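# Shelve the desk's cardboard box and blue foam blocks

## Task

Move the cardboard box from the desk onto the bookcase's lowest shelf so that it sits upright (not tilted) and lies entirely within the rear half of that shelf; by the end both blue foam blocks must also be resting on that same shelf. The robot tipping over or finishing in a leaning state counts as failure, and anything that stays in place only because the robot is holding it does not count.

## Robot and tools

ROBOT. A Hello Robot Stretch 4 with a single arm. It has an omni-wheel base, a lift that rides up and down a mast, an arm that telescopes straight forward, a wrist with yaw, pitch and roll, and a two-finger gripper. It stands about 1.6 m tall, and its base rim reaches at most 0.23 m from the base origin.

FRAMES. Base frame: origin on the floor under the base centre, x ahead, y to the left, z up. hand_pose is reported in this frame. It is a point between the open fingertips, and the printed value may be slightly wrong. With all wrist joints at 0 the hand axes line up with the base axes. The odometry frame is the base frame as it was when the scene began. base_odometry counts only wheel rotation, so slipping shows up as travel. Its heading runs -3.142 to 3.142, left positive.

execute_actions(actions, cameras). actions is a list holding one action, or an empty list to just get state and pictures. An action may contain "base", "joints" or both, plus optional "pace" and "contact_limits". Alternatively it contains only {"end_of_arm": "enable_torque"}, which re-powers any wrist or gripper motor that shut itself off so it holds where it is. All motions in one action start together and may finish at different times.
- base: exactly one key, and it is an offset from where the base last reported itself. translate_m drives straight, forward positive, -2 to 2 m. strafe_m slides sideways, left positive, -2 to 2 m. rotate_rad turns in place, counter-clockwise (left) positive, -3.2 to 3.2 rad.
- joints: absolute targets by name, not offsets. lift_m 0 to 1.2. arm_m 0 to 0.55 (extension). wrist_yaw_rad -1.134 to 4.276: 0 points ahead, positive turns left, 3.14 is folded back, and above 3.4 the arm may block it. wrist_pitch_rad -1.117 to 4.259: 0 level, 1.57 pointing down. wrist_roll_rad -1.117 to 4.259: at 0 the fingers are level with each other, and positive turns clockwise as seen from behind the gripper. gripper_m -0.038 to 0.141 is the fingertip gap; negative values make the tips press together. Tolerances for "done" are about ±0.004 for lift, arm and gripper, ±0.02 rad for yaw and roll, and ±0.05 rad for pitch. A joint target outside its range is clipped and still run, with a note. Any other bad value or unknown key rejects the whole call and nothing moves.
- pace: "slow", "default", "fast" or "max". The base runs at up to 0.1/0.3/0.4/0.6 m/s and 1/2/3/4 rad/s for these. When lift_m is above 0.2 the base is slowed further, down to 0.3 m/s and 1 rad/s with the lift at 1.2.
- contact_limits: {"arm_m": value} from 0 (most sensitive) to 0.75 (pushes hardest). If left out it is 0.5.
- cameras: a list drawn from head_camera, head_left_camera, head_right_camera, wrist_camera and all. If left out, null or ["all"] you get every camera, and [] gives none. The "pictures" line lists the images in order. head_camera sits atop the mast and looks forward and down; turn the base to look elsewhere. The head_left_camera and head_right_camera fisheyes look more steeply down and show the base and arm. wrist_camera looks along the fingers, with the tips near the bottom of its image.
A joint or base left out of an action may still be driving toward its previous target without the status showing it. No action runs longer than 15 s. Unfold the wrist at the start by sending lift_m 0.4 with wrist_yaw_rad 0.

wait(seconds): 0 to 10 s, commands nothing new, and returns state and images like an empty action. zoom_image(camera, region): gives a closer look at part of a camera's latest full image. region is [x0, y0, x1, y1] in pixels, origin at top left, at most 504 by 504. finished_scene(scene): closes the current scene by its number, for good, and reports success. Call it only when the box and blocks sit on the shelf unsupported. If a call reports a stop, later calls in that same reply are skipped.

RESULTS. base_status and joint_status tell how each motion ended. "done" for the base only means the wheels turned the commanded amount. "off_target" means it stopped short and may still be pushing. "contact_stop_at_<key>" means it hit something. "limit_stop_at_<name>" means a built-in limit acted. "torque_fault" means a wrist or gripper motor went limp; send enable_torque. After contact_stop, time_out, limit stops or torque_fault the old target is dropped. A contact-stopped lift, arm or wheels go slack, so a loaded lift can sink and the base can roll. on_its_own reports uncommanded things; "held at" there is the held target, not the actual position. limit_stop_at_tilt means a lean over 6 degrees; lift, arm and wheels then go slack until the lean decreases. limit_stop_at_own_body is self-collision and is likely with pitch below -0.2 together with roll below -0.4 or above 4. You can move away from the body afterwards.
lidar_m has 12 distances in 30-degree sectors: 1st straight ahead, then counter-clockwise (4th left, 7th back, 10th right). "-" means nothing seen or closer than 0.25 m. It sees from about 0.15 m up, so table tops register, but it can miss glass, thin legs and much behind the robot. wrist_depth_mm is a 7×7 grid of median depths, 100 to 2000 mm, starting top left; it includes the robot's own body. turned_by_wheels versus turned_by_imu: if they differ by more than about 0.1 rad, expect slip or a collision and a heading error of about their difference. base_tilt, in degrees, is positive when leaning forward or right, with up to about 1.5 degrees of constant bias. motor_effort is a percentage, positive toward higher joint values, with the peak of the last action in brackets; the peak is noisy. For wheel_0 to wheel_2, positive turns the base right. A load in a level gripper moves the wrist_pitch effort away from 0.

GRIPPING. Command a gap smaller than the object. Squeezing harder pulls it toward the wrist by up to about a third of the shortfall, and opening pushes it out. Neither the reading nor "done" confirms a grasp. A firm squeeze at a target of 0 or more shows as a gripper effort change. If the tips get stuck on a surface below, raise the lift.

AVOID. Driving or turning with over 1 kg held and arm_m above 0.2, especially at fast paces, since the robot can tip. Avoid long pushes or pulls with the gripper high or contact limits high. Avoid pressing the gripper into things with base or arm moves, which causes torque faults, and holding over about 2 kg level. Avoid drops, slips, slams and hard hits. Loose objects may occasionally get nudged by something, so recheck them before finishing.

Each tool is called after "Emit:" as name(argument=value, ...), one argument or row to a line, values as JSON.

## Session

Emit:
execute_actions(
  actions=[],
)

Scene clock: 0.00 s.
base_odometry: x=+0.000 y=+0.000 heading=+0.000 (m, m, rad; odometry frame)
turned_by_wheels: +0.000 (rad since the last result)
turned_by_imu: +0.000 (rad since the last result)
base_tilt: forward=+0.0 right=+0.3 (deg)
lidar_m: 2.02 1.61 0.79 0.86 2.25 1.95 2.16 1.79 1.74 2.14 1.75 1.72
base_status: not commanded
joint_positions: lift_m=+0.151 arm_m=+0.001 wrist_yaw_rad=+3.162 wrist_pitch_rad=+0.009 wrist_roll_rad=+0.018 gripper_m=+0.057
joint_status: not commanded
motor_effort: lift_m=+19 arm_m=+0 wrist_yaw_rad=+0 wrist_pitch_rad=-7 wrist_roll_rad=-2 gripper_m=-5 wheel_0=+0 wheel_1=+0 wheel_2=+0 (%)
hand_pose: x=-0.1180 y=+0.0815 z=+0.3269 quat_wxyz=(-0.010, -0.005, +0.009, +1.000) (m; base frame)
wrist_depth_mm: - 144 214 - - - 1863 / - 109 141 - - - 1808 / - 108 139 - - - 1808 / - 115 139 - - - 1808 / 144 141 - - - - 1756 / 208 1537 1205 1464 209 1430 1366 / 206 946 820 917 854 820 878
pictures: head_camera, head_left_camera, head_right_camera, wrist_camera
Images, in order (width x height): head_camera 420x560, head_left_camera 420x672, head_right_camera 420x672, wrist_camera 616x392.

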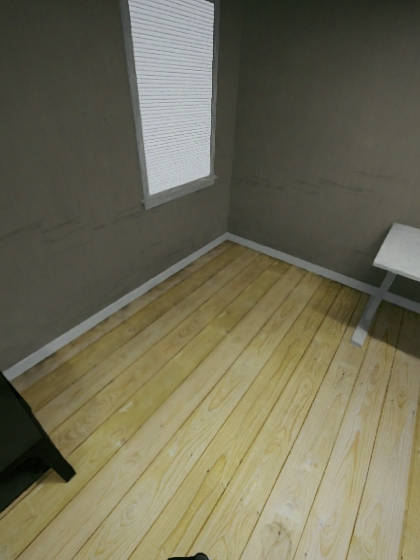

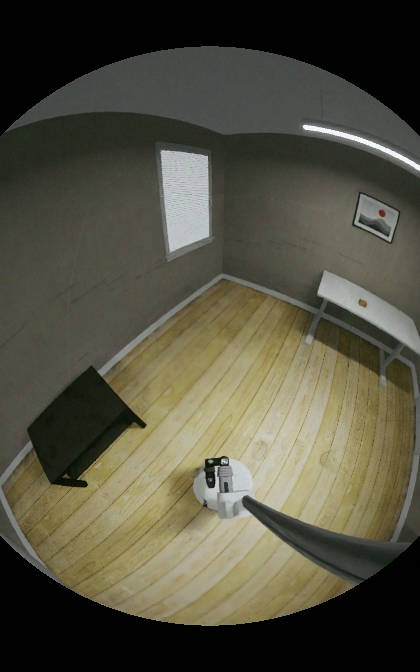

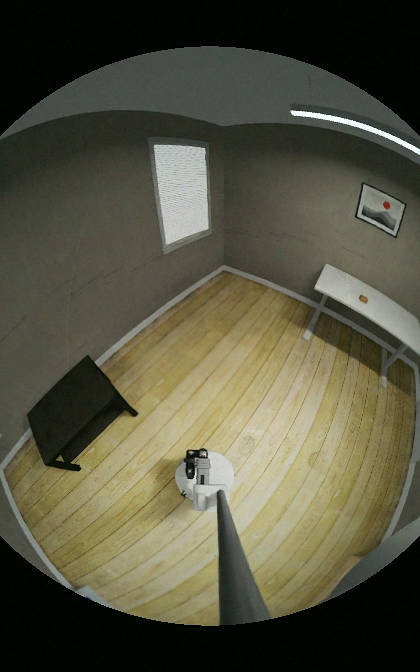

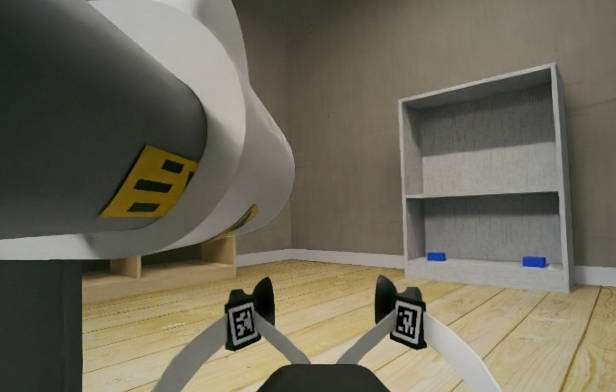

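Emit:
execute_actions(
  actions=[
    {"base":{"rotate_rad":-0.65},"joints":{"lift_m":0.75,"wrist_yaw_rad":0,"gripper_m":0.13},"pace":"fast"},
  ],
)

Emit:
execute_actions(
  actions=[
    {"base":{"translate_m":1.0},"pace":"fast"},
  ],
)

Scene clock: 7.93 s.
base_odometry: x=+0.000 y=+0.000 heading=-0.650 (m, m, rad; odometry frame)
turned_by_wheels: -0.650 (rad since the last result)
turned_by_imu: -0.645 (rad since the last result)
base_tilt: forward=+0.0 right=+0.5 (deg)
lidar_m: 1.70 2.27 1.68 0.77 0.82 1.18 1.95 2.05 1.82 1.73 2.21 1.78
base_status: done
joint_positions: lift_m=+0.750 arm_m=+0.001 wrist_yaw_rad=+0.000 wrist_pitch_rad=+0.009 wrist_roll_rad=+0.018 gripper_m=+0.130
joint_status: all done
motor_effort: lift_m=+22(25) arm_m=+0(0) wrist_yaw_rad=+0(4) wrist_pitch_rad=-8(6) wrist_roll_rad=-2(3) gripper_m=-1(4) wheel_0=+0(10) wheel_1=-2(8) wheel_2=-2(8) (%)
hand_pose: x=+0.4607 y=-0.0873 z=+0.9253 quat_wxyz=(+1.000, +0.009, +0.005, +0.000) (m; base frame)
wrist_depth_mm: - - - - - - - / - - - - - - - / - - - - - - - / - - - - - - - / - - - - - - - / - - 220 - - 209 - / - - - - - - -
pictures: head_camera, head_left_camera, head_right_camera, wrist_camera
Images, in order (width x height): head_camera 420x560, head_left_camera 420x672, head_right_camera 420x672, wrist_camera 616x392.

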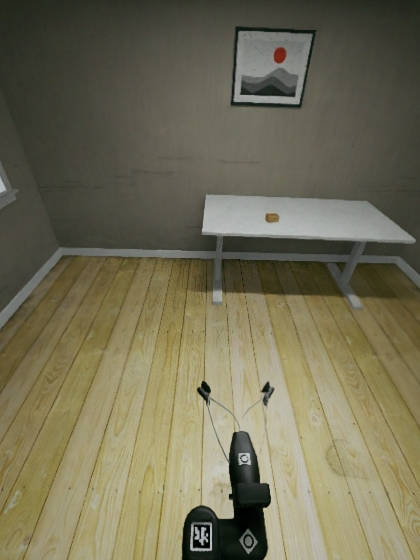

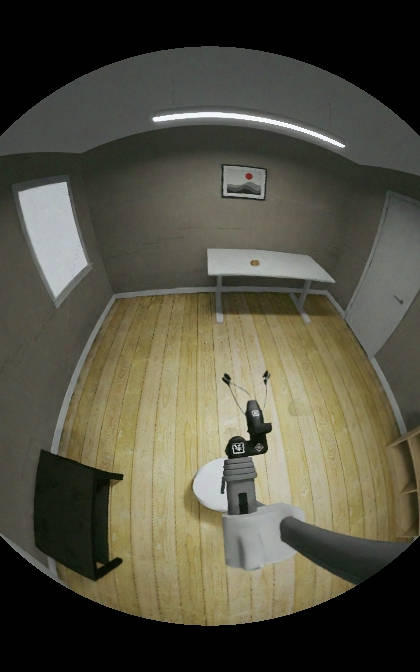

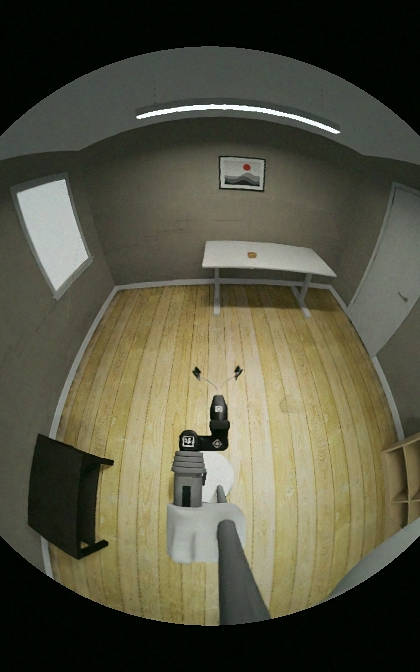

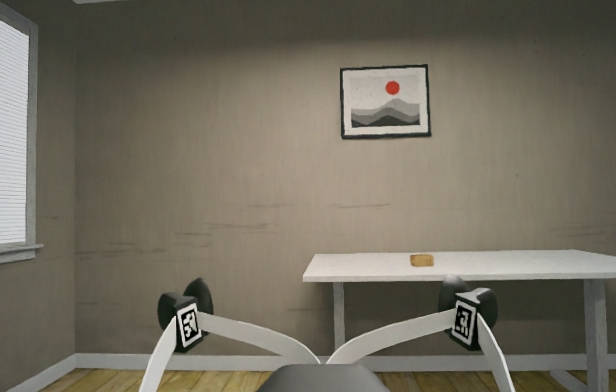

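Scene clock: 11.83 s.
base_odometry: x=+0.796 y=-0.605 heading=-0.650 (m, m, rad; odometry frame)
turned_by_wheels: +0.000 (rad since the last result)
turned_by_imu: +0.001 (rad since the last result)
base_tilt: forward=+0.0 right=+0.4 (deg)
lidar_m: 0.72 1.56 1.61 1.59 1.38 1.25 3.08 2.48 2.13 2.10 1.03 0.75
base_status: done
joint_positions: lift_m=+0.750 arm_m=+0.001 wrist_yaw_rad=+0.000 wrist_pitch_rad=+0.009 wrist_roll_rad=+0.018 gripper_m=+0.130
joint_status: not commanded
motor_effort: lift_m=+22(22) arm_m=+0(0) wrist_yaw_rad=+2(0) wrist_pitch_rad=-6(7) wrist_roll_rad=-3(2) gripper_m=-1(1) wheel_0=+2(8) wheel_1=+1(7) wheel_2=+0(12) (%)
hand_pose: x=+0.4607 y=-0.0874 z=+0.9253 quat_wxyz=(+1.000, +0.009, +0.005, +0.000) (m; base frame)
wrist_depth_mm: 1397 1336 1336 1281 1255 1255 1229 / 1336 1336 1308 1281 1255 1229 1205 / 1366 1308 1281 1281 1255 1255 1229 / 1336 1336 1281 1281 1255 1229 1205 / 1336 1336 1281 1255 1255 1255 1205 / 1308 1308 219 1098 960 209 917 / 1308 1308 1281 375 574 564 591
pictures: head_camera, head_left_camera, head_right_camera, wrist_camera
Images, in order (width x height): head_camera 420x560, head_left_camera 420x672, head_right_camera 420x672, wrist_camera 616x392.

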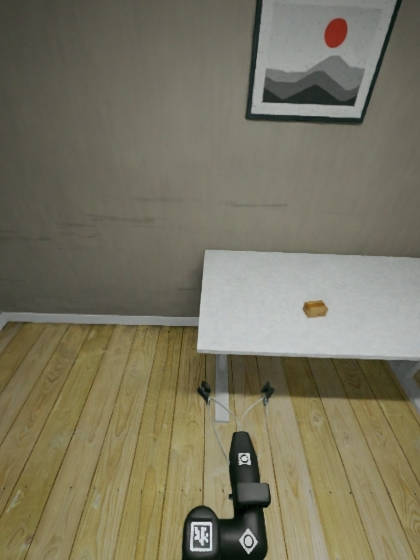

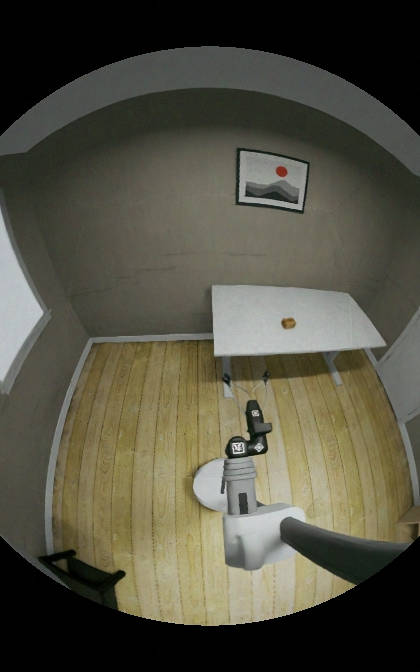

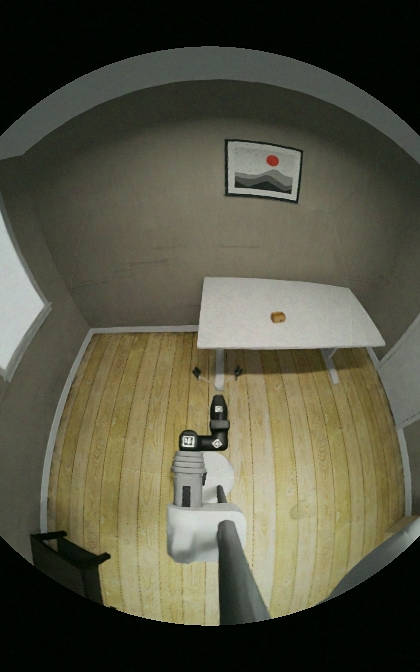

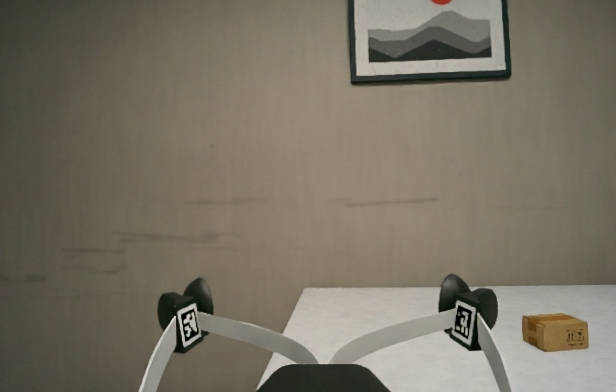

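Emit:
execute_actions(
  actions=[
    {"base":{"strafe_m":-0.65},"joints":{"wrist_pitch_rad":0.6,"wrist_roll_rad":0,"gripper_m":0.14},"pace":"fast"},
  ],
  cameras=[],
)

Emit:
execute_actions(
  actions=[
    {"base":{"rotate_rad":0.25},"joints":{"arm_m":0.2,"lift_m":0.8},"pace":"fast"},
  ],
  cameras=["head_camera","wrist_camera"],
)

Scene clock: 21.03 s.
base_odometry: x=+0.403 y=-1.123 heading=-0.650 (m, m, rad; odometry frame)
turned_by_wheels: +0.000 (rad since the last result)
turned_by_imu: +0.002 (rad since the last result)
base_tilt: forward=+0.1 right=+0.4 (deg)
lidar_m: 0.68 0.74 2.15 2.23 1.76 2.12 3.08 1.62 1.55 1.41 1.00 0.72
base_status: done
joint_positions: lift_m=+0.750 arm_m=+0.001 wrist_yaw_rad=+0.000 wrist_pitch_rad=+0.602 wrist_roll_rad=+0.000 gripper_m=+0.140
joint_status: all done
motor_effort: lift_m=+22(22) arm_m=+0(0) wrist_yaw_rad=+2(3) wrist_pitch_rad=-3(6) wrist_roll_rad=-3(4) gripper_m=-1(2) wheel_0=+1(13) wheel_1=+1(11) wheel_2=+0(0) (%)
hand_pose: x=+0.4101 y=-0.0874 z=+0.7647 quat_wxyz=(+0.955, +0.000, +0.296, +0.000) (m; base frame)
wrist_depth_mm: 1182 1160 1160 1118 1118 1118 1098 / 931 904 788 831 809 798 768 / 591 580 569 554 544 535 525 / 1537 1430 1464 1464 1430 1397 904 / 1464 1336 1430 1430 1397 1366 1160 / 1229 1160 1160 1182 1182 206 1098 / 1042 991 1025 155 1008 976 976
pictures: none
No camera images: the call's "cameras" was empty. Leave "cameras" out to get every camera's image.

Scene clock: 22.47 s.
base_odometry: x=+0.403 y=-1.123 heading=-0.400 (m, m, rad; odometry frame)
turned_by_wheels: +0.250 (rad since the last result)
turned_by_imu: +0.247 (rad since the last result)
base_tilt: forward=+0.1 right=+0.4 (deg)
lidar_m: 0.70 0.83 2.24 1.99 1.74 2.95 2.39 1.61 1.44 1.45 0.81 0.70
base_status: done
joint_positions: lift_m=+0.800 arm_m=+0.199 wrist_yaw_rad=+0.000 wrist_pitch_rad=+0.602 wrist_roll_rad=+0.000 gripper_m=+0.140
joint_status: all done
motor_effort: lift_m=+22(22) arm_m=+7(9) wrist_yaw_rad=+1(3) wrist_pitch_rad=-8(6) wrist_roll_rad=-2(3) gripper_m=+2(1) wheel_0=-2(7) wheel_1=-1(6) wheel_2=-1(9) (%)
hand_pose: x=+0.6076 y=-0.0874 z=+0.8146 quat_wxyz=(+0.955, +0.000, +0.296, +0.000) (m; base frame)
wrist_depth_mm: 1255 1182 1078 1008 931 878 820 / 1366 1281 1042 1008 960 904 866 / 1537 707 691 676 661 647 647 / 530 521 517 508 504 492 484 / 1499 469 427 407 402 397 394 / 1281 1229 1008 1205 355 206 327 / 1098 1060 1042 156 1042 1008 991
pictures: head_camera, wrist_camera
Images, in order (width x height): head_camera 420x560, wrist_camera 616x392.

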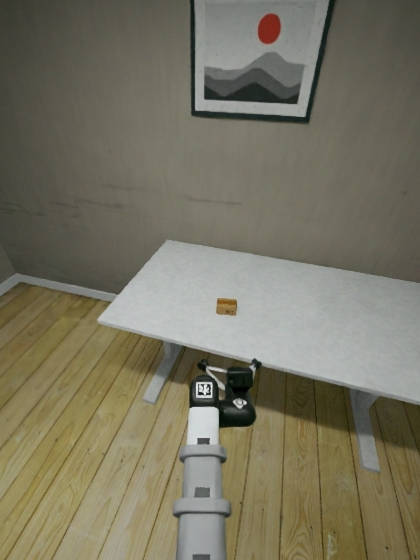

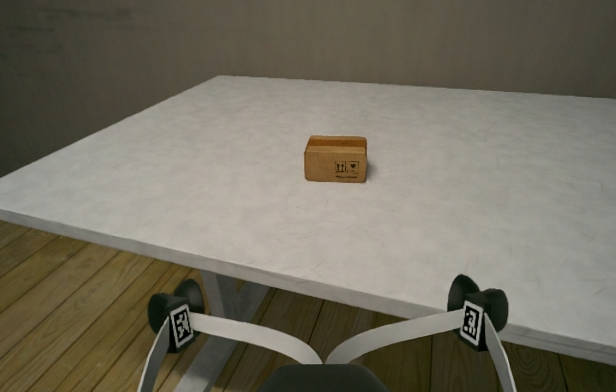

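Emit:
execute_actions(
  actions=[
    {"base":{"translate_m":0.1},"joints":{"arm_m":0.35,"lift_m":0.75},"pace":"fast"},
  ],
  cameras=["head_camera","wrist_camera"],
)

Scene clock: 29.03 s.
base_odometry: x=+0.495 y=-1.162 heading=-0.400 (m, m, rad; odometry frame)
turned_by_wheels: +0.000 (rad since the last result)
turned_by_imu: -0.001 (rad since the last result)
base_tilt: forward=+0.0 right=+0.4 (deg)
lidar_m: 0.59 0.72 2.18 2.17 1.82 3.04 2.44 1.67 1.48 1.46 0.72 0.60
base_status: done
joint_positions: lift_m=+0.750 arm_m=+0.349 wrist_yaw_rad=+0.000 wrist_pitch_rad=+0.602 wrist_roll_rad=+0.000 gripper_m=+0.140
joint_status: all done
motor_effort: lift_m=+15(21) arm_m=+6(9) wrist_yaw_rad=+3(2) wrist_pitch_rad=-6(6) wrist_roll_rad=-1(2) gripper_m=+3(0) wheel_0=+0(9) wheel_1=+2(7) wheel_2=+0(11) (%)
hand_pose: x=+0.7576 y=-0.0874 z=+0.7651 quat_wxyz=(+0.955, +0.000, +0.296, +0.000) (m; base frame)
wrist_depth_mm: 976 904 831 768 723 676 640 / 1078 976 854 798 750 707 668 / 627 574 564 549 539 525 521 / 430 427 418 392 402 402 397 / 343 340 334 291 291 322 319 / 283 272 268 276 273 206 267 / 240 233 237 156 233 226 229
pictures: head_camera, wrist_camera
Images, in order (width x height): head_camera 420x560, wrist_camera 616x392.

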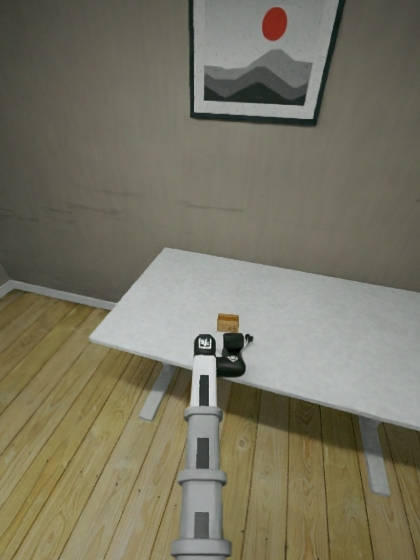

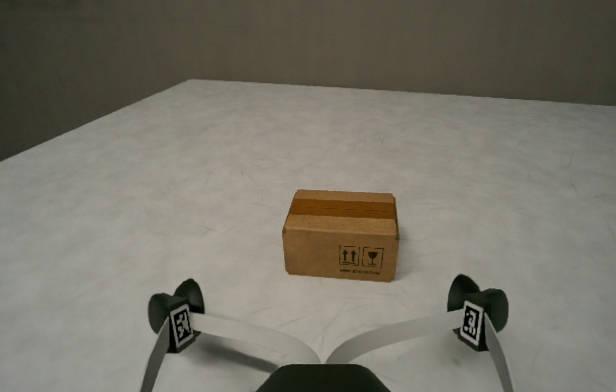

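Emit:
execute_actions(
  actions=[
    {"base":{"strafe_m":-0.013},"joints":{"arm_m":0.44,"lift_m":0.738}},
  ],
  cameras=["head_camera","wrist_camera"],
)

Scene clock: 35.43 s.
base_odometry: x=+0.490 y=-1.174 heading=-0.400 (m, m, rad; odometry frame)
turned_by_wheels: +0.000 (rad since the last result)
turned_by_imu: -0.001 (rad since the last result)
base_tilt: forward=+0.1 right=+0.5 (deg)
lidar_m: 0.59 0.71 2.21 2.16 1.81 3.07 2.42 1.67 1.48 1.43 0.67 0.61
base_status: done
joint_positions: lift_m=+0.738 arm_m=+0.439 wrist_yaw_rad=+0.000 wrist_pitch_rad=+0.602 wrist_roll_rad=+0.000 gripper_m=+0.140
joint_status: all done
motor_effort: lift_m=+15(14) arm_m=+7(7) wrist_yaw_rad=+2(1) wrist_pitch_rad=-7(6) wrist_roll_rad=-2(2) gripper_m=-1(1) wheel_0=+1(7) wheel_1=-2(7) wheel_2=+0(1) (%)
hand_pose: x=+0.8475 y=-0.0874 z=+0.7532 quat_wxyz=(+0.955, +0.000, +0.296, +0.000) (m; base frame)
wrist_depth_mm: 854 788 741 691 640 597 569 / 946 854 768 715 683 634 603 / 549 539 530 517 508 500 492 / 407 402 394 389 387 377 373 / 322 319 314 236 307 303 301 / 266 257 209 198 201 206 252 / 227 220 219 155 208 213 216
pictures: head_camera, wrist_camera
Images, in order (width x height): head_camera 420x560, wrist_camera 616x392.

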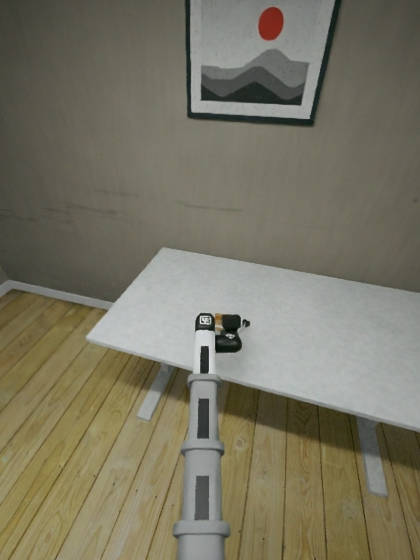

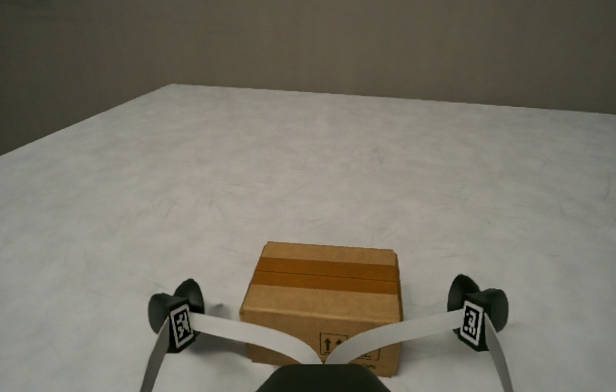

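Emit:
execute_actions(
  actions=[
    {"joints":{"gripper_m":0.045,"lift_m":0.733}},
  ],
  cameras=["wrist_camera"],
)

Emit:
execute_actions(
  actions=[
    {"joints":{"lift_m":0.78}},
  ],
  cameras=["head_camera","wrist_camera"],
)

Scene clock: 42.23 s.
base_odometry: x=+0.490 y=-1.174 heading=-0.400 (m, m, rad; odometry frame)
turned_by_wheels: +0.000 (rad since the last result)
turned_by_imu: -0.001 (rad since the last result)
base_tilt: forward=+0.1 right=+0.4 (deg)
lidar_m: 0.58 0.71 2.21 2.16 1.80 3.06 2.44 1.67 1.49 1.44 0.69 0.60
base_status: not commanded
joint_positions: lift_m=+0.733 arm_m=+0.439 wrist_yaw_rad=+0.000 wrist_pitch_rad=+0.602 wrist_roll_rad=+0.000 gripper_m=+0.045
joint_status: all done
motor_effort: lift_m=+14(14) arm_m=+7(7) wrist_yaw_rad=+0(1) wrist_pitch_rad=-10(7) wrist_roll_rad=-2(2) gripper_m=-19(22) wheel_0=+0(1) wheel_1=-1(2) wheel_2=+0(0) (%)
hand_pose: x=+0.8475 y=-0.0874 z=+0.7481 quat_wxyz=(+0.955, +0.000, +0.297, +0.000) (m; base frame)
wrist_depth_mm: 878 809 750 683 640 597 569 / 960 866 778 715 676 634 609 / 535 530 512 504 496 488 477 / 397 392 384 379 373 368 362 / 312 310 307 216 289 297 293 / 259 257 187 182 182 247 245 / 220 208 207 189 187 201 211
pictures: wrist_camera
Images, in order (width x height): wrist_camera 616x392.

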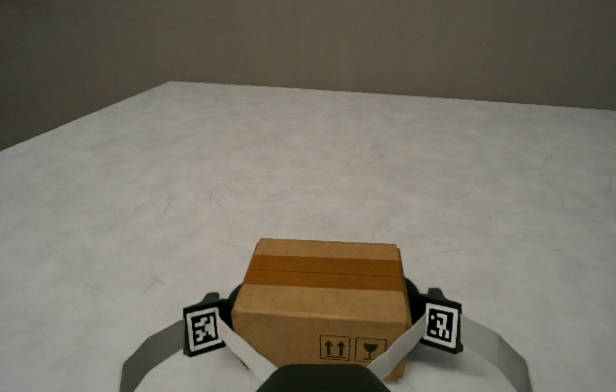

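Scene clock: 43.30 s.
base_odometry: x=+0.490 y=-1.174 heading=-0.400 (m, m, rad; odometry frame)
turned_by_wheels: +0.000 (rad since the last result)
turned_by_imu: +0.000 (rad since the last result)
base_tilt: forward=+0.0 right=+0.4 (deg)
lidar_m: 0.58 0.73 2.23 2.16 1.80 3.05 2.44 1.69 1.48 1.46 0.70 0.60
base_status: not commanded
joint_positions: lift_m=+0.780 arm_m=+0.439 wrist_yaw_rad=+0.000 wrist_pitch_rad=+0.603 wrist_roll_rad=+0.000 gripper_m=+0.045
joint_status: all done
motor_effort: lift_m=+23(25) arm_m=+7(7) wrist_yaw_rad=+0(0) wrist_pitch_rad=-8(9) wrist_roll_rad=-2(3) gripper_m=-18(18) wheel_0=+1(1) wheel_1=-2(2) wheel_2=+0(0) (%)
hand_pose: x=+0.8474 y=-0.0874 z=+0.7944 quat_wxyz=(+0.955, +0.000, +0.297, +0.000) (m; base frame)
wrist_depth_mm: 866 798 741 691 640 603 574 / 960 878 798 750 683 640 609 / 1060 647 627 615 609 597 591 / 488 480 473 462 462 452 449 / 387 382 377 216 357 366 359 / 320 319 187 181 182 304 301 / 272 255 254 189 186 248 259
pictures: head_camera, wrist_camera
Images, in order (width x height): head_camera 420x560, wrist_camera 616x392.

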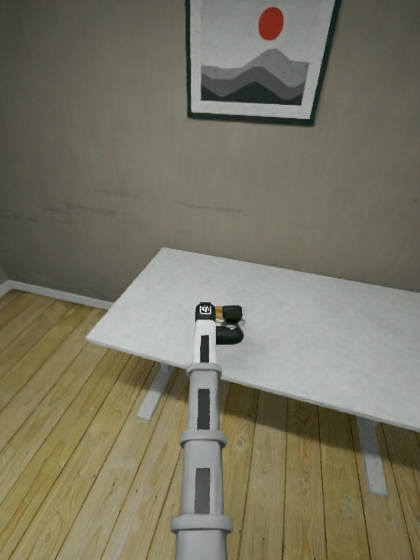

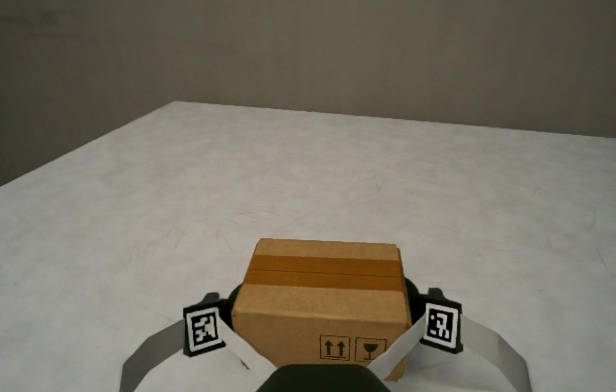

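Emit:
execute_actions(
  actions=[
    {"base":{"rotate_rad":2.86},"joints":{"arm_m":0.1}},
  ],
  cameras=["head_camera"],
)

Emit:
execute_actions(
  actions=[
    {"base":{"translate_m":1.9},"joints":{"lift_m":0.19},"pace":"fast"},
  ],
)

Scene clock: 51.10 s.
base_odometry: x=+0.490 y=-1.174 heading=+2.460 (m, m, rad; odometry frame)
turned_by_wheels: +2.860 (rad since the last result)
turned_by_imu: +2.827 (rad since the last result)
base_tilt: forward=+0.0 right=+0.5 (deg)
lidar_m: 3.03 1.68 1.58 1.43 0.90 0.63 0.60 0.64 0.89 2.20 1.79 2.02
base_status: done
joint_positions: lift_m=+0.780 arm_m=+0.101 wrist_yaw_rad=+0.000 wrist_pitch_rad=+0.603 wrist_roll_rad=+0.000 gripper_m=+0.045
joint_status: all done
motor_effort: lift_m=+22(23) arm_m=-6(8) wrist_yaw_rad=+1(2) wrist_pitch_rad=-9(8) wrist_roll_rad=-2(3) gripper_m=-19(20) wheel_0=-1(9) wheel_1=+0(8) wheel_2=-3(9) (%)
hand_pose: x=+0.5098 y=-0.0874 z=+0.7944 quat_wxyz=(+0.955, +0.000, +0.297, +0.000) (m; base frame)
wrist_depth_mm: - - - - - - - / 1863 - - - - - - / 1661 - - - - - - / 1756 1863 1863 1808 1808 1808 1756 / 1464 1464 1464 216 1397 1430 1397 / 1255 1229 187 182 182 1182 1182 / 1060 991 991 189 186 960 1008
pictures: head_camera
Images, in order (width x height): head_camera 420x560.

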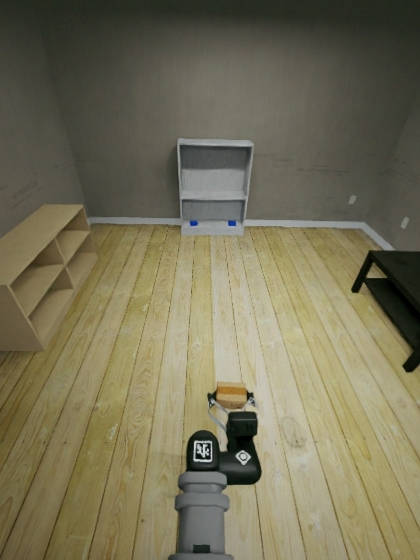

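Scene clock: 57.27 s.
base_odometry: x=-0.985 y=+0.024 heading=+2.460 (m, m, rad; odometry frame)
turned_by_wheels: +0.000 (rad since the last result)
turned_by_imu: +0.001 (rad since the last result)
base_tilt: forward=+0.2 right=+0.4 (deg)
lidar_m: 1.12 1.14 1.19 1.15 1.20 2.18 2.94 3.20 1.46 1.39 2.09 1.18
base_status: done
joint_positions: lift_m=+0.190 arm_m=+0.101 wrist_yaw_rad=+0.000 wrist_pitch_rad=+0.603 wrist_roll_rad=+0.000 gripper_m=+0.045
joint_status: all done
motor_effort: lift_m=+15(19) arm_m=-6(7) wrist_yaw_rad=+1(1) wrist_pitch_rad=-8(8) wrist_roll_rad=-3(3) gripper_m=-18(20) wheel_0=+3(7) wheel_1=+1(7) wheel_2=+0(13) (%)
hand_pose: x=+0.5097 y=-0.0874 z=+0.2049 quat_wxyz=(+0.955, +0.000, +0.297, +0.000) (m; base frame)
wrist_depth_mm: 1025 878 976 976 960 854 960 / 1118 1078 991 1025 1008 866 1042 / 1008 931 854 831 831 842 904 / 750 741 732 715 707 691 683 / 597 585 585 216 544 564 559 / 488 488 188 181 182 466 462 / 418 394 389 189 186 382 397
pictures: head_camera, head_left_camera, head_right_camera, wrist_camera
Images, in order (width x height): head_camera 420x560, head_left_camera 420x672, head_right_camera 420x672, wrist_camera 616x392.

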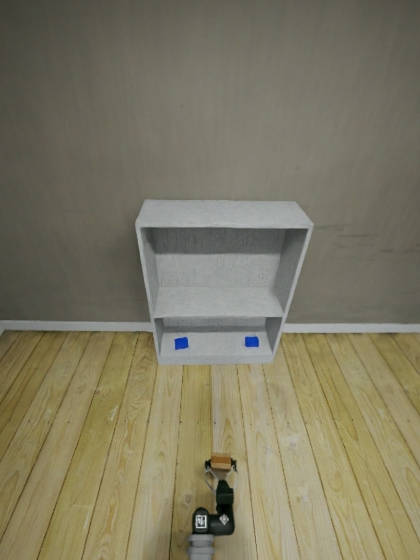

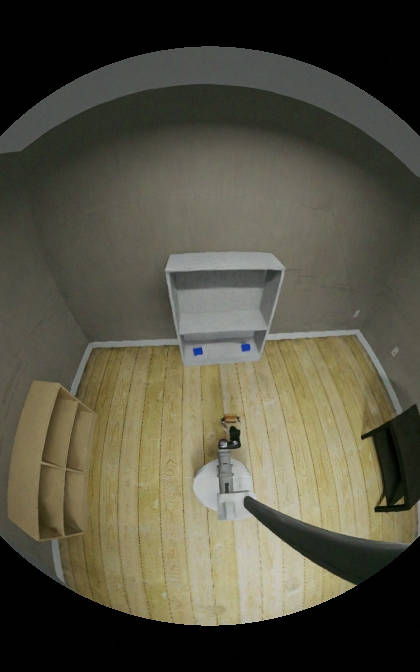

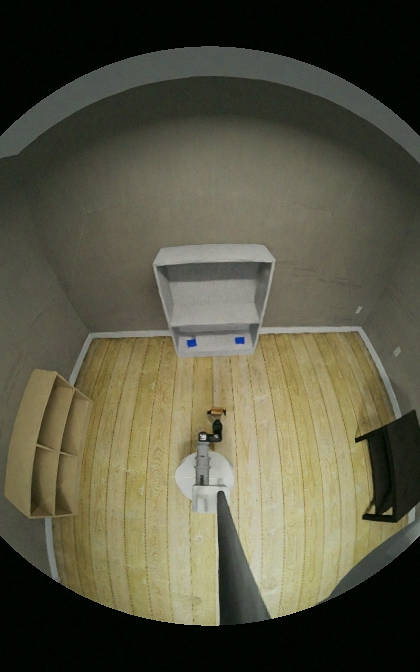

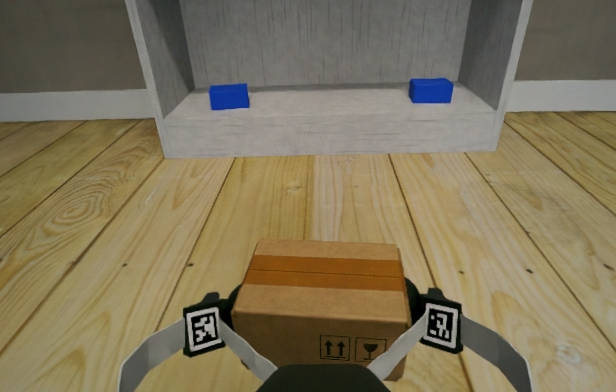

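Emit:
execute_actions(
  actions=[
    {"base":{"translate_m":0.45},"joints":{"lift_m":0.16,"arm_m":0.3},"pace":"fast"},
  ],
  cameras=["head_camera","wrist_camera"],
)

Scene clock: 64.57 s.
base_odometry: x=-1.335 y=+0.307 heading=+2.460 (m, m, rad; odometry frame)
turned_by_wheels: +0.000 (rad since the last result)
turned_by_imu: -0.001 (rad since the last result)
base_tilt: forward=-0.1 right=+0.3 (deg)
lidar_m: 0.67 0.69 1.38 1.15 1.22 2.17 3.85 3.16 1.47 1.47 1.43 0.71
base_status: done
joint_positions: lift_m=+0.160 arm_m=+0.299 wrist_yaw_rad=+0.000 wrist_pitch_rad=+0.603 wrist_roll_rad=+0.000 gripper_m=+0.045
joint_status: all done
motor_effort: lift_m=+15(15) arm_m=+6(7) wrist_yaw_rad=+1(3) wrist_pitch_rad=-10(7) wrist_roll_rad=-3(1) gripper_m=-18(19) wheel_0=+0(8) wheel_1=+0(7) wheel_2=+3(13) (%)
hand_pose: x=+0.7074 y=-0.0874 z=+0.1749 quat_wxyz=(+0.955, +0.000, +0.297, +0.000) (m; base frame)
wrist_depth_mm: 384 382 384 379 377 377 375 / 415 415 410 410 410 407 404 / 449 452 449 445 445 442 442 / 466 477 473 466 462 455 449 / 317 366 377 217 355 366 320 / 306 319 187 182 182 306 303 / 273 264 263 189 187 257 263
pictures: head_camera, wrist_camera
Images, in order (width x height): head_camera 420x560, wrist_camera 616x392.

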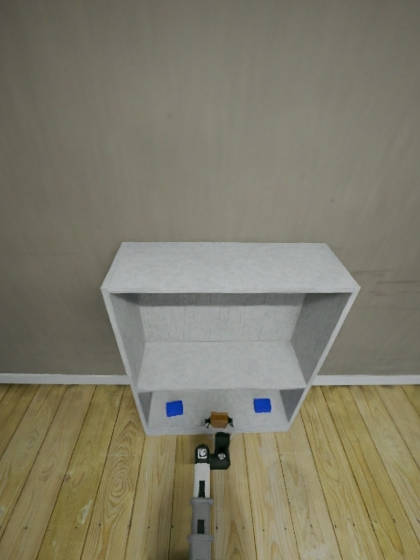

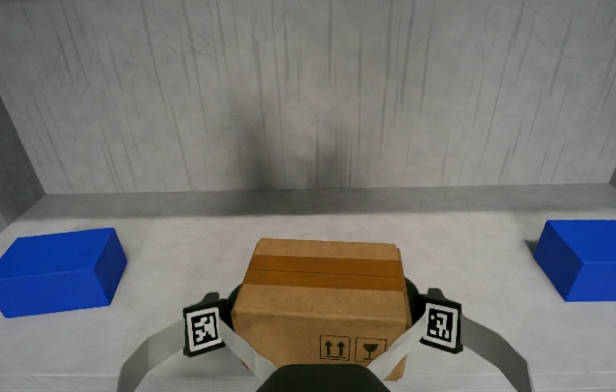

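Emit:
execute_actions(
  actions=[
    {"joints":{"lift_m":0.125,"arm_m":0.48}},
  ],
  cameras=["wrist_camera"],
)

Emit:
execute_actions(
  actions=[
    {"joints":{"lift_m":0.111},"pace":"slow"},
  ],
  cameras=["wrist_camera"],
)

Scene clock: 72.23 s.
base_odometry: x=-1.335 y=+0.307 heading=+2.460 (m, m, rad; odometry frame)
turned_by_wheels: +0.000 (rad since the last result)
turned_by_imu: -0.001 (rad since the last result)
base_tilt: forward=-0.1 right=+0.6 (deg)
lidar_m: 0.66 0.72 1.41 1.16 1.22 2.18 3.83 3.19 1.45 1.47 1.46 0.73
base_status: not commanded
joint_positions: lift_m=+0.125 arm_m=+0.479 wrist_yaw_rad=+0.000 wrist_pitch_rad=+0.603 wrist_roll_rad=+0.000 gripper_m=+0.045
joint_status: all done
motor_effort: lift_m=+15(15) arm_m=+7(5) wrist_yaw_rad=+2(1) wrist_pitch_rad=-8(9) wrist_roll_rad=-3(2) gripper_m=-20(21) wheel_0=+0(0) wheel_1=+0(0) wheel_2=+3(2) (%)
hand_pose: x=+0.8874 y=-0.0874 z=+0.1399 quat_wxyz=(+0.955, +0.000, +0.297, +0.000) (m; base frame)
wrist_depth_mm: 219 218 217 216 216 215 214 / 236 236 236 234 234 232 231 / 257 257 256 255 253 253 252 / 282 282 279 278 277 276 276 / 307 304 303 216 294 300 297 / 274 272 187 182 182 262 259 / 234 220 219 189 186 213 223
pictures: wrist_camera
Images, in order (width x height): wrist_camera 616x392.

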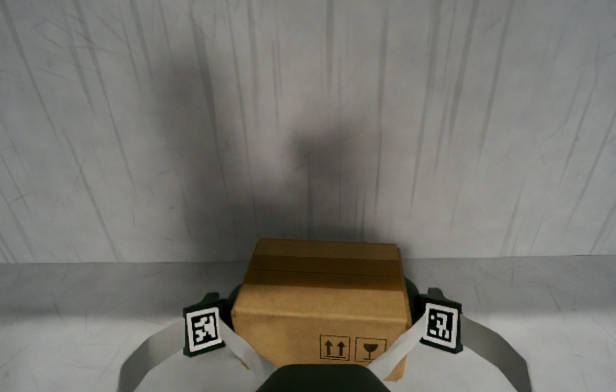

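Scene clock: 73.03 s.
base_odometry: x=-1.335 y=+0.307 heading=+2.460 (m, m, rad; odometry frame)
turned_by_wheels: +0.000 (rad since the last result)
turned_by_imu: +0.000 (rad since the last result)
base_tilt: forward=+0.1 right=+0.6 (deg)
lidar_m: 0.68 0.69 1.42 1.15 1.20 2.18 3.85 3.18 1.47 1.46 1.44 0.74
base_status: not commanded
joint_positions: lift_m=+0.111 arm_m=+0.479 wrist_yaw_rad=+0.000 wrist_pitch_rad=+0.603 wrist_roll_rad=+0.000 gripper_m=+0.045
joint_status: all done
motor_effort: lift_m=+15(15) arm_m=+7(7) wrist_yaw_rad=+0(2) wrist_pitch_rad=-10(8) wrist_roll_rad=-3(2) gripper_m=-16(20) wheel_0=+0(0) wheel_1=+0(0) wheel_2=+3(3) (%)
hand_pose: x=+0.8874 y=-0.0874 z=+0.1259 quat_wxyz=(+0.955, +0.000, +0.297, +0.000) (m; base frame)
wrist_depth_mm: 218 218 217 216 216 215 213 / 236 236 235 235 233 232 231 / 257 256 255 254 254 253 252 / 282 281 281 278 277 277 276 / 300 298 296 216 286 293 290 / 256 254 187 181 182 244 243 / 219 205 205 189 186 199 208
pictures: wrist_camera
Images, in order (width x height): wrist_camera 616x392.

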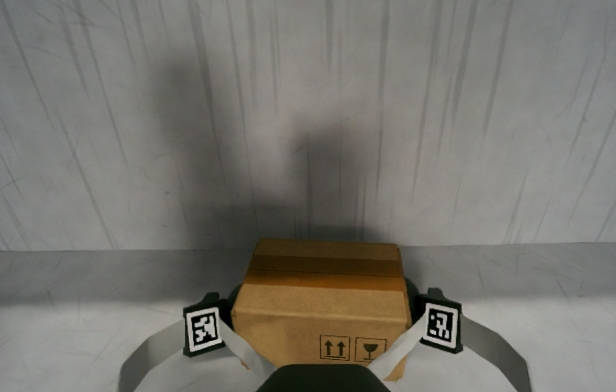

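Emit:
execute_actions(
  actions=[
    {"joints":{"gripper_m":0.125,"arm_m":0.49}},
  ],
  cameras=["wrist_camera"],
)

Emit:
execute_actions(
  actions=[
    {"joints":{"lift_m":0.14,"arm_m":0.25},"pace":"fast"},
  ],
  cameras=["wrist_camera"],
)

Scene clock: 78.43 s.
base_odometry: x=-1.335 y=+0.307 heading=+2.460 (m, m, rad; odometry frame)
turned_by_wheels: +0.000 (rad since the last result)
turned_by_imu: -0.001 (rad since the last result)
base_tilt: forward=+0.0 right=+0.5 (deg)
lidar_m: 0.69 0.70 1.42 1.15 1.22 2.21 3.85 3.18 1.47 1.48 1.45 0.71
base_status: not commanded
joint_positions: lift_m=+0.111 arm_m=+0.489 wrist_yaw_rad=+0.000 wrist_pitch_rad=+0.601 wrist_roll_rad=+0.000 gripper_m=+0.125
joint_status: all done
motor_effort: lift_m=+15(15) arm_m=+7(7) wrist_yaw_rad=+2(0) wrist_pitch_rad=-7(8) wrist_roll_rad=-2(2) gripper_m=+0(20) wheel_0=+0(0) wheel_1=+0(0) wheel_2=+3(3) (%)
hand_pose: x=+0.8976 y=-0.0874 z=+0.1263 quat_wxyz=(+0.955, +0.000, +0.296, +0.000) (m; base frame)
wrist_depth_mm: 209 208 208 208 207 206 205 / 226 225 224 224 223 223 222 / 246 246 244 245 243 241 241 / 270 270 268 267 265 265 264 / 293 291 289 226 276 283 279 / 257 255 201 195 193 214 243 / 218 212 211 181 206 206 209
pictures: wrist_camera
Images, in order (width x height): wrist_camera 616x392.

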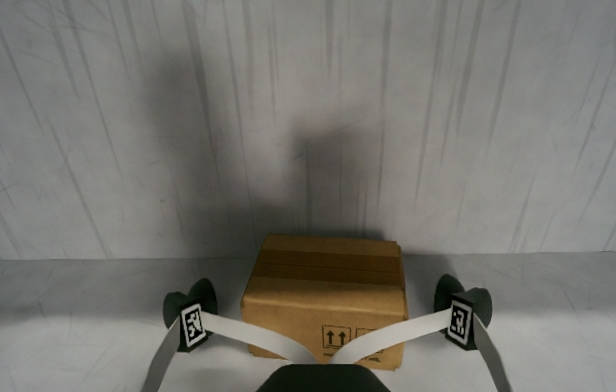

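Scene clock: 79.97 s.
base_odometry: x=-1.335 y=+0.307 heading=+2.460 (m, m, rad; odometry frame)
turned_by_wheels: +0.000 (rad since the last result)
turned_by_imu: +0.000 (rad since the last result)
base_tilt: forward=-0.1 right=+0.2 (deg)
lidar_m: 0.68 0.71 1.43 1.13 1.21 2.18 3.83 3.16 1.45 1.47 1.44 0.69
base_status: not commanded
joint_positions: lift_m=+0.140 arm_m=+0.251 wrist_yaw_rad=+0.000 wrist_pitch_rad=+0.602 wrist_roll_rad=+0.000 gripper_m=+0.125
joint_status: all done
motor_effort: lift_m=+22(26) arm_m=-6(4) wrist_yaw_rad=+1(0) wrist_pitch_rad=-8(8) wrist_roll_rad=-3(2) gripper_m=+0(0) wheel_0=+0(0) wheel_1=+1(0) wheel_2=+2(3) (%)
hand_pose: x=+0.6598 y=-0.0875 z=+0.1545 quat_wxyz=(+0.955, +0.000, +0.297, +0.000) (m; base frame)
wrist_depth_mm: 427 427 427 424 424 421 418 / 455 459 459 459 459 452 452 / 488 504 500 480 496 492 484 / 427 421 436 418 424 418 347 / 330 342 349 345 343 336 325 / 306 301 220 297 296 215 293 / 336 325 330 236 325 317 325
pictures: wrist_camera
Images, in order (width x height): wrist_camera 616x392.

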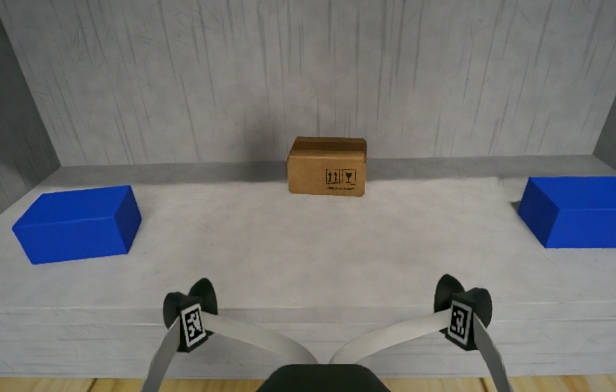

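Emit:
finished_scene(
  scene=1,
)

The scene is finished: the task was done.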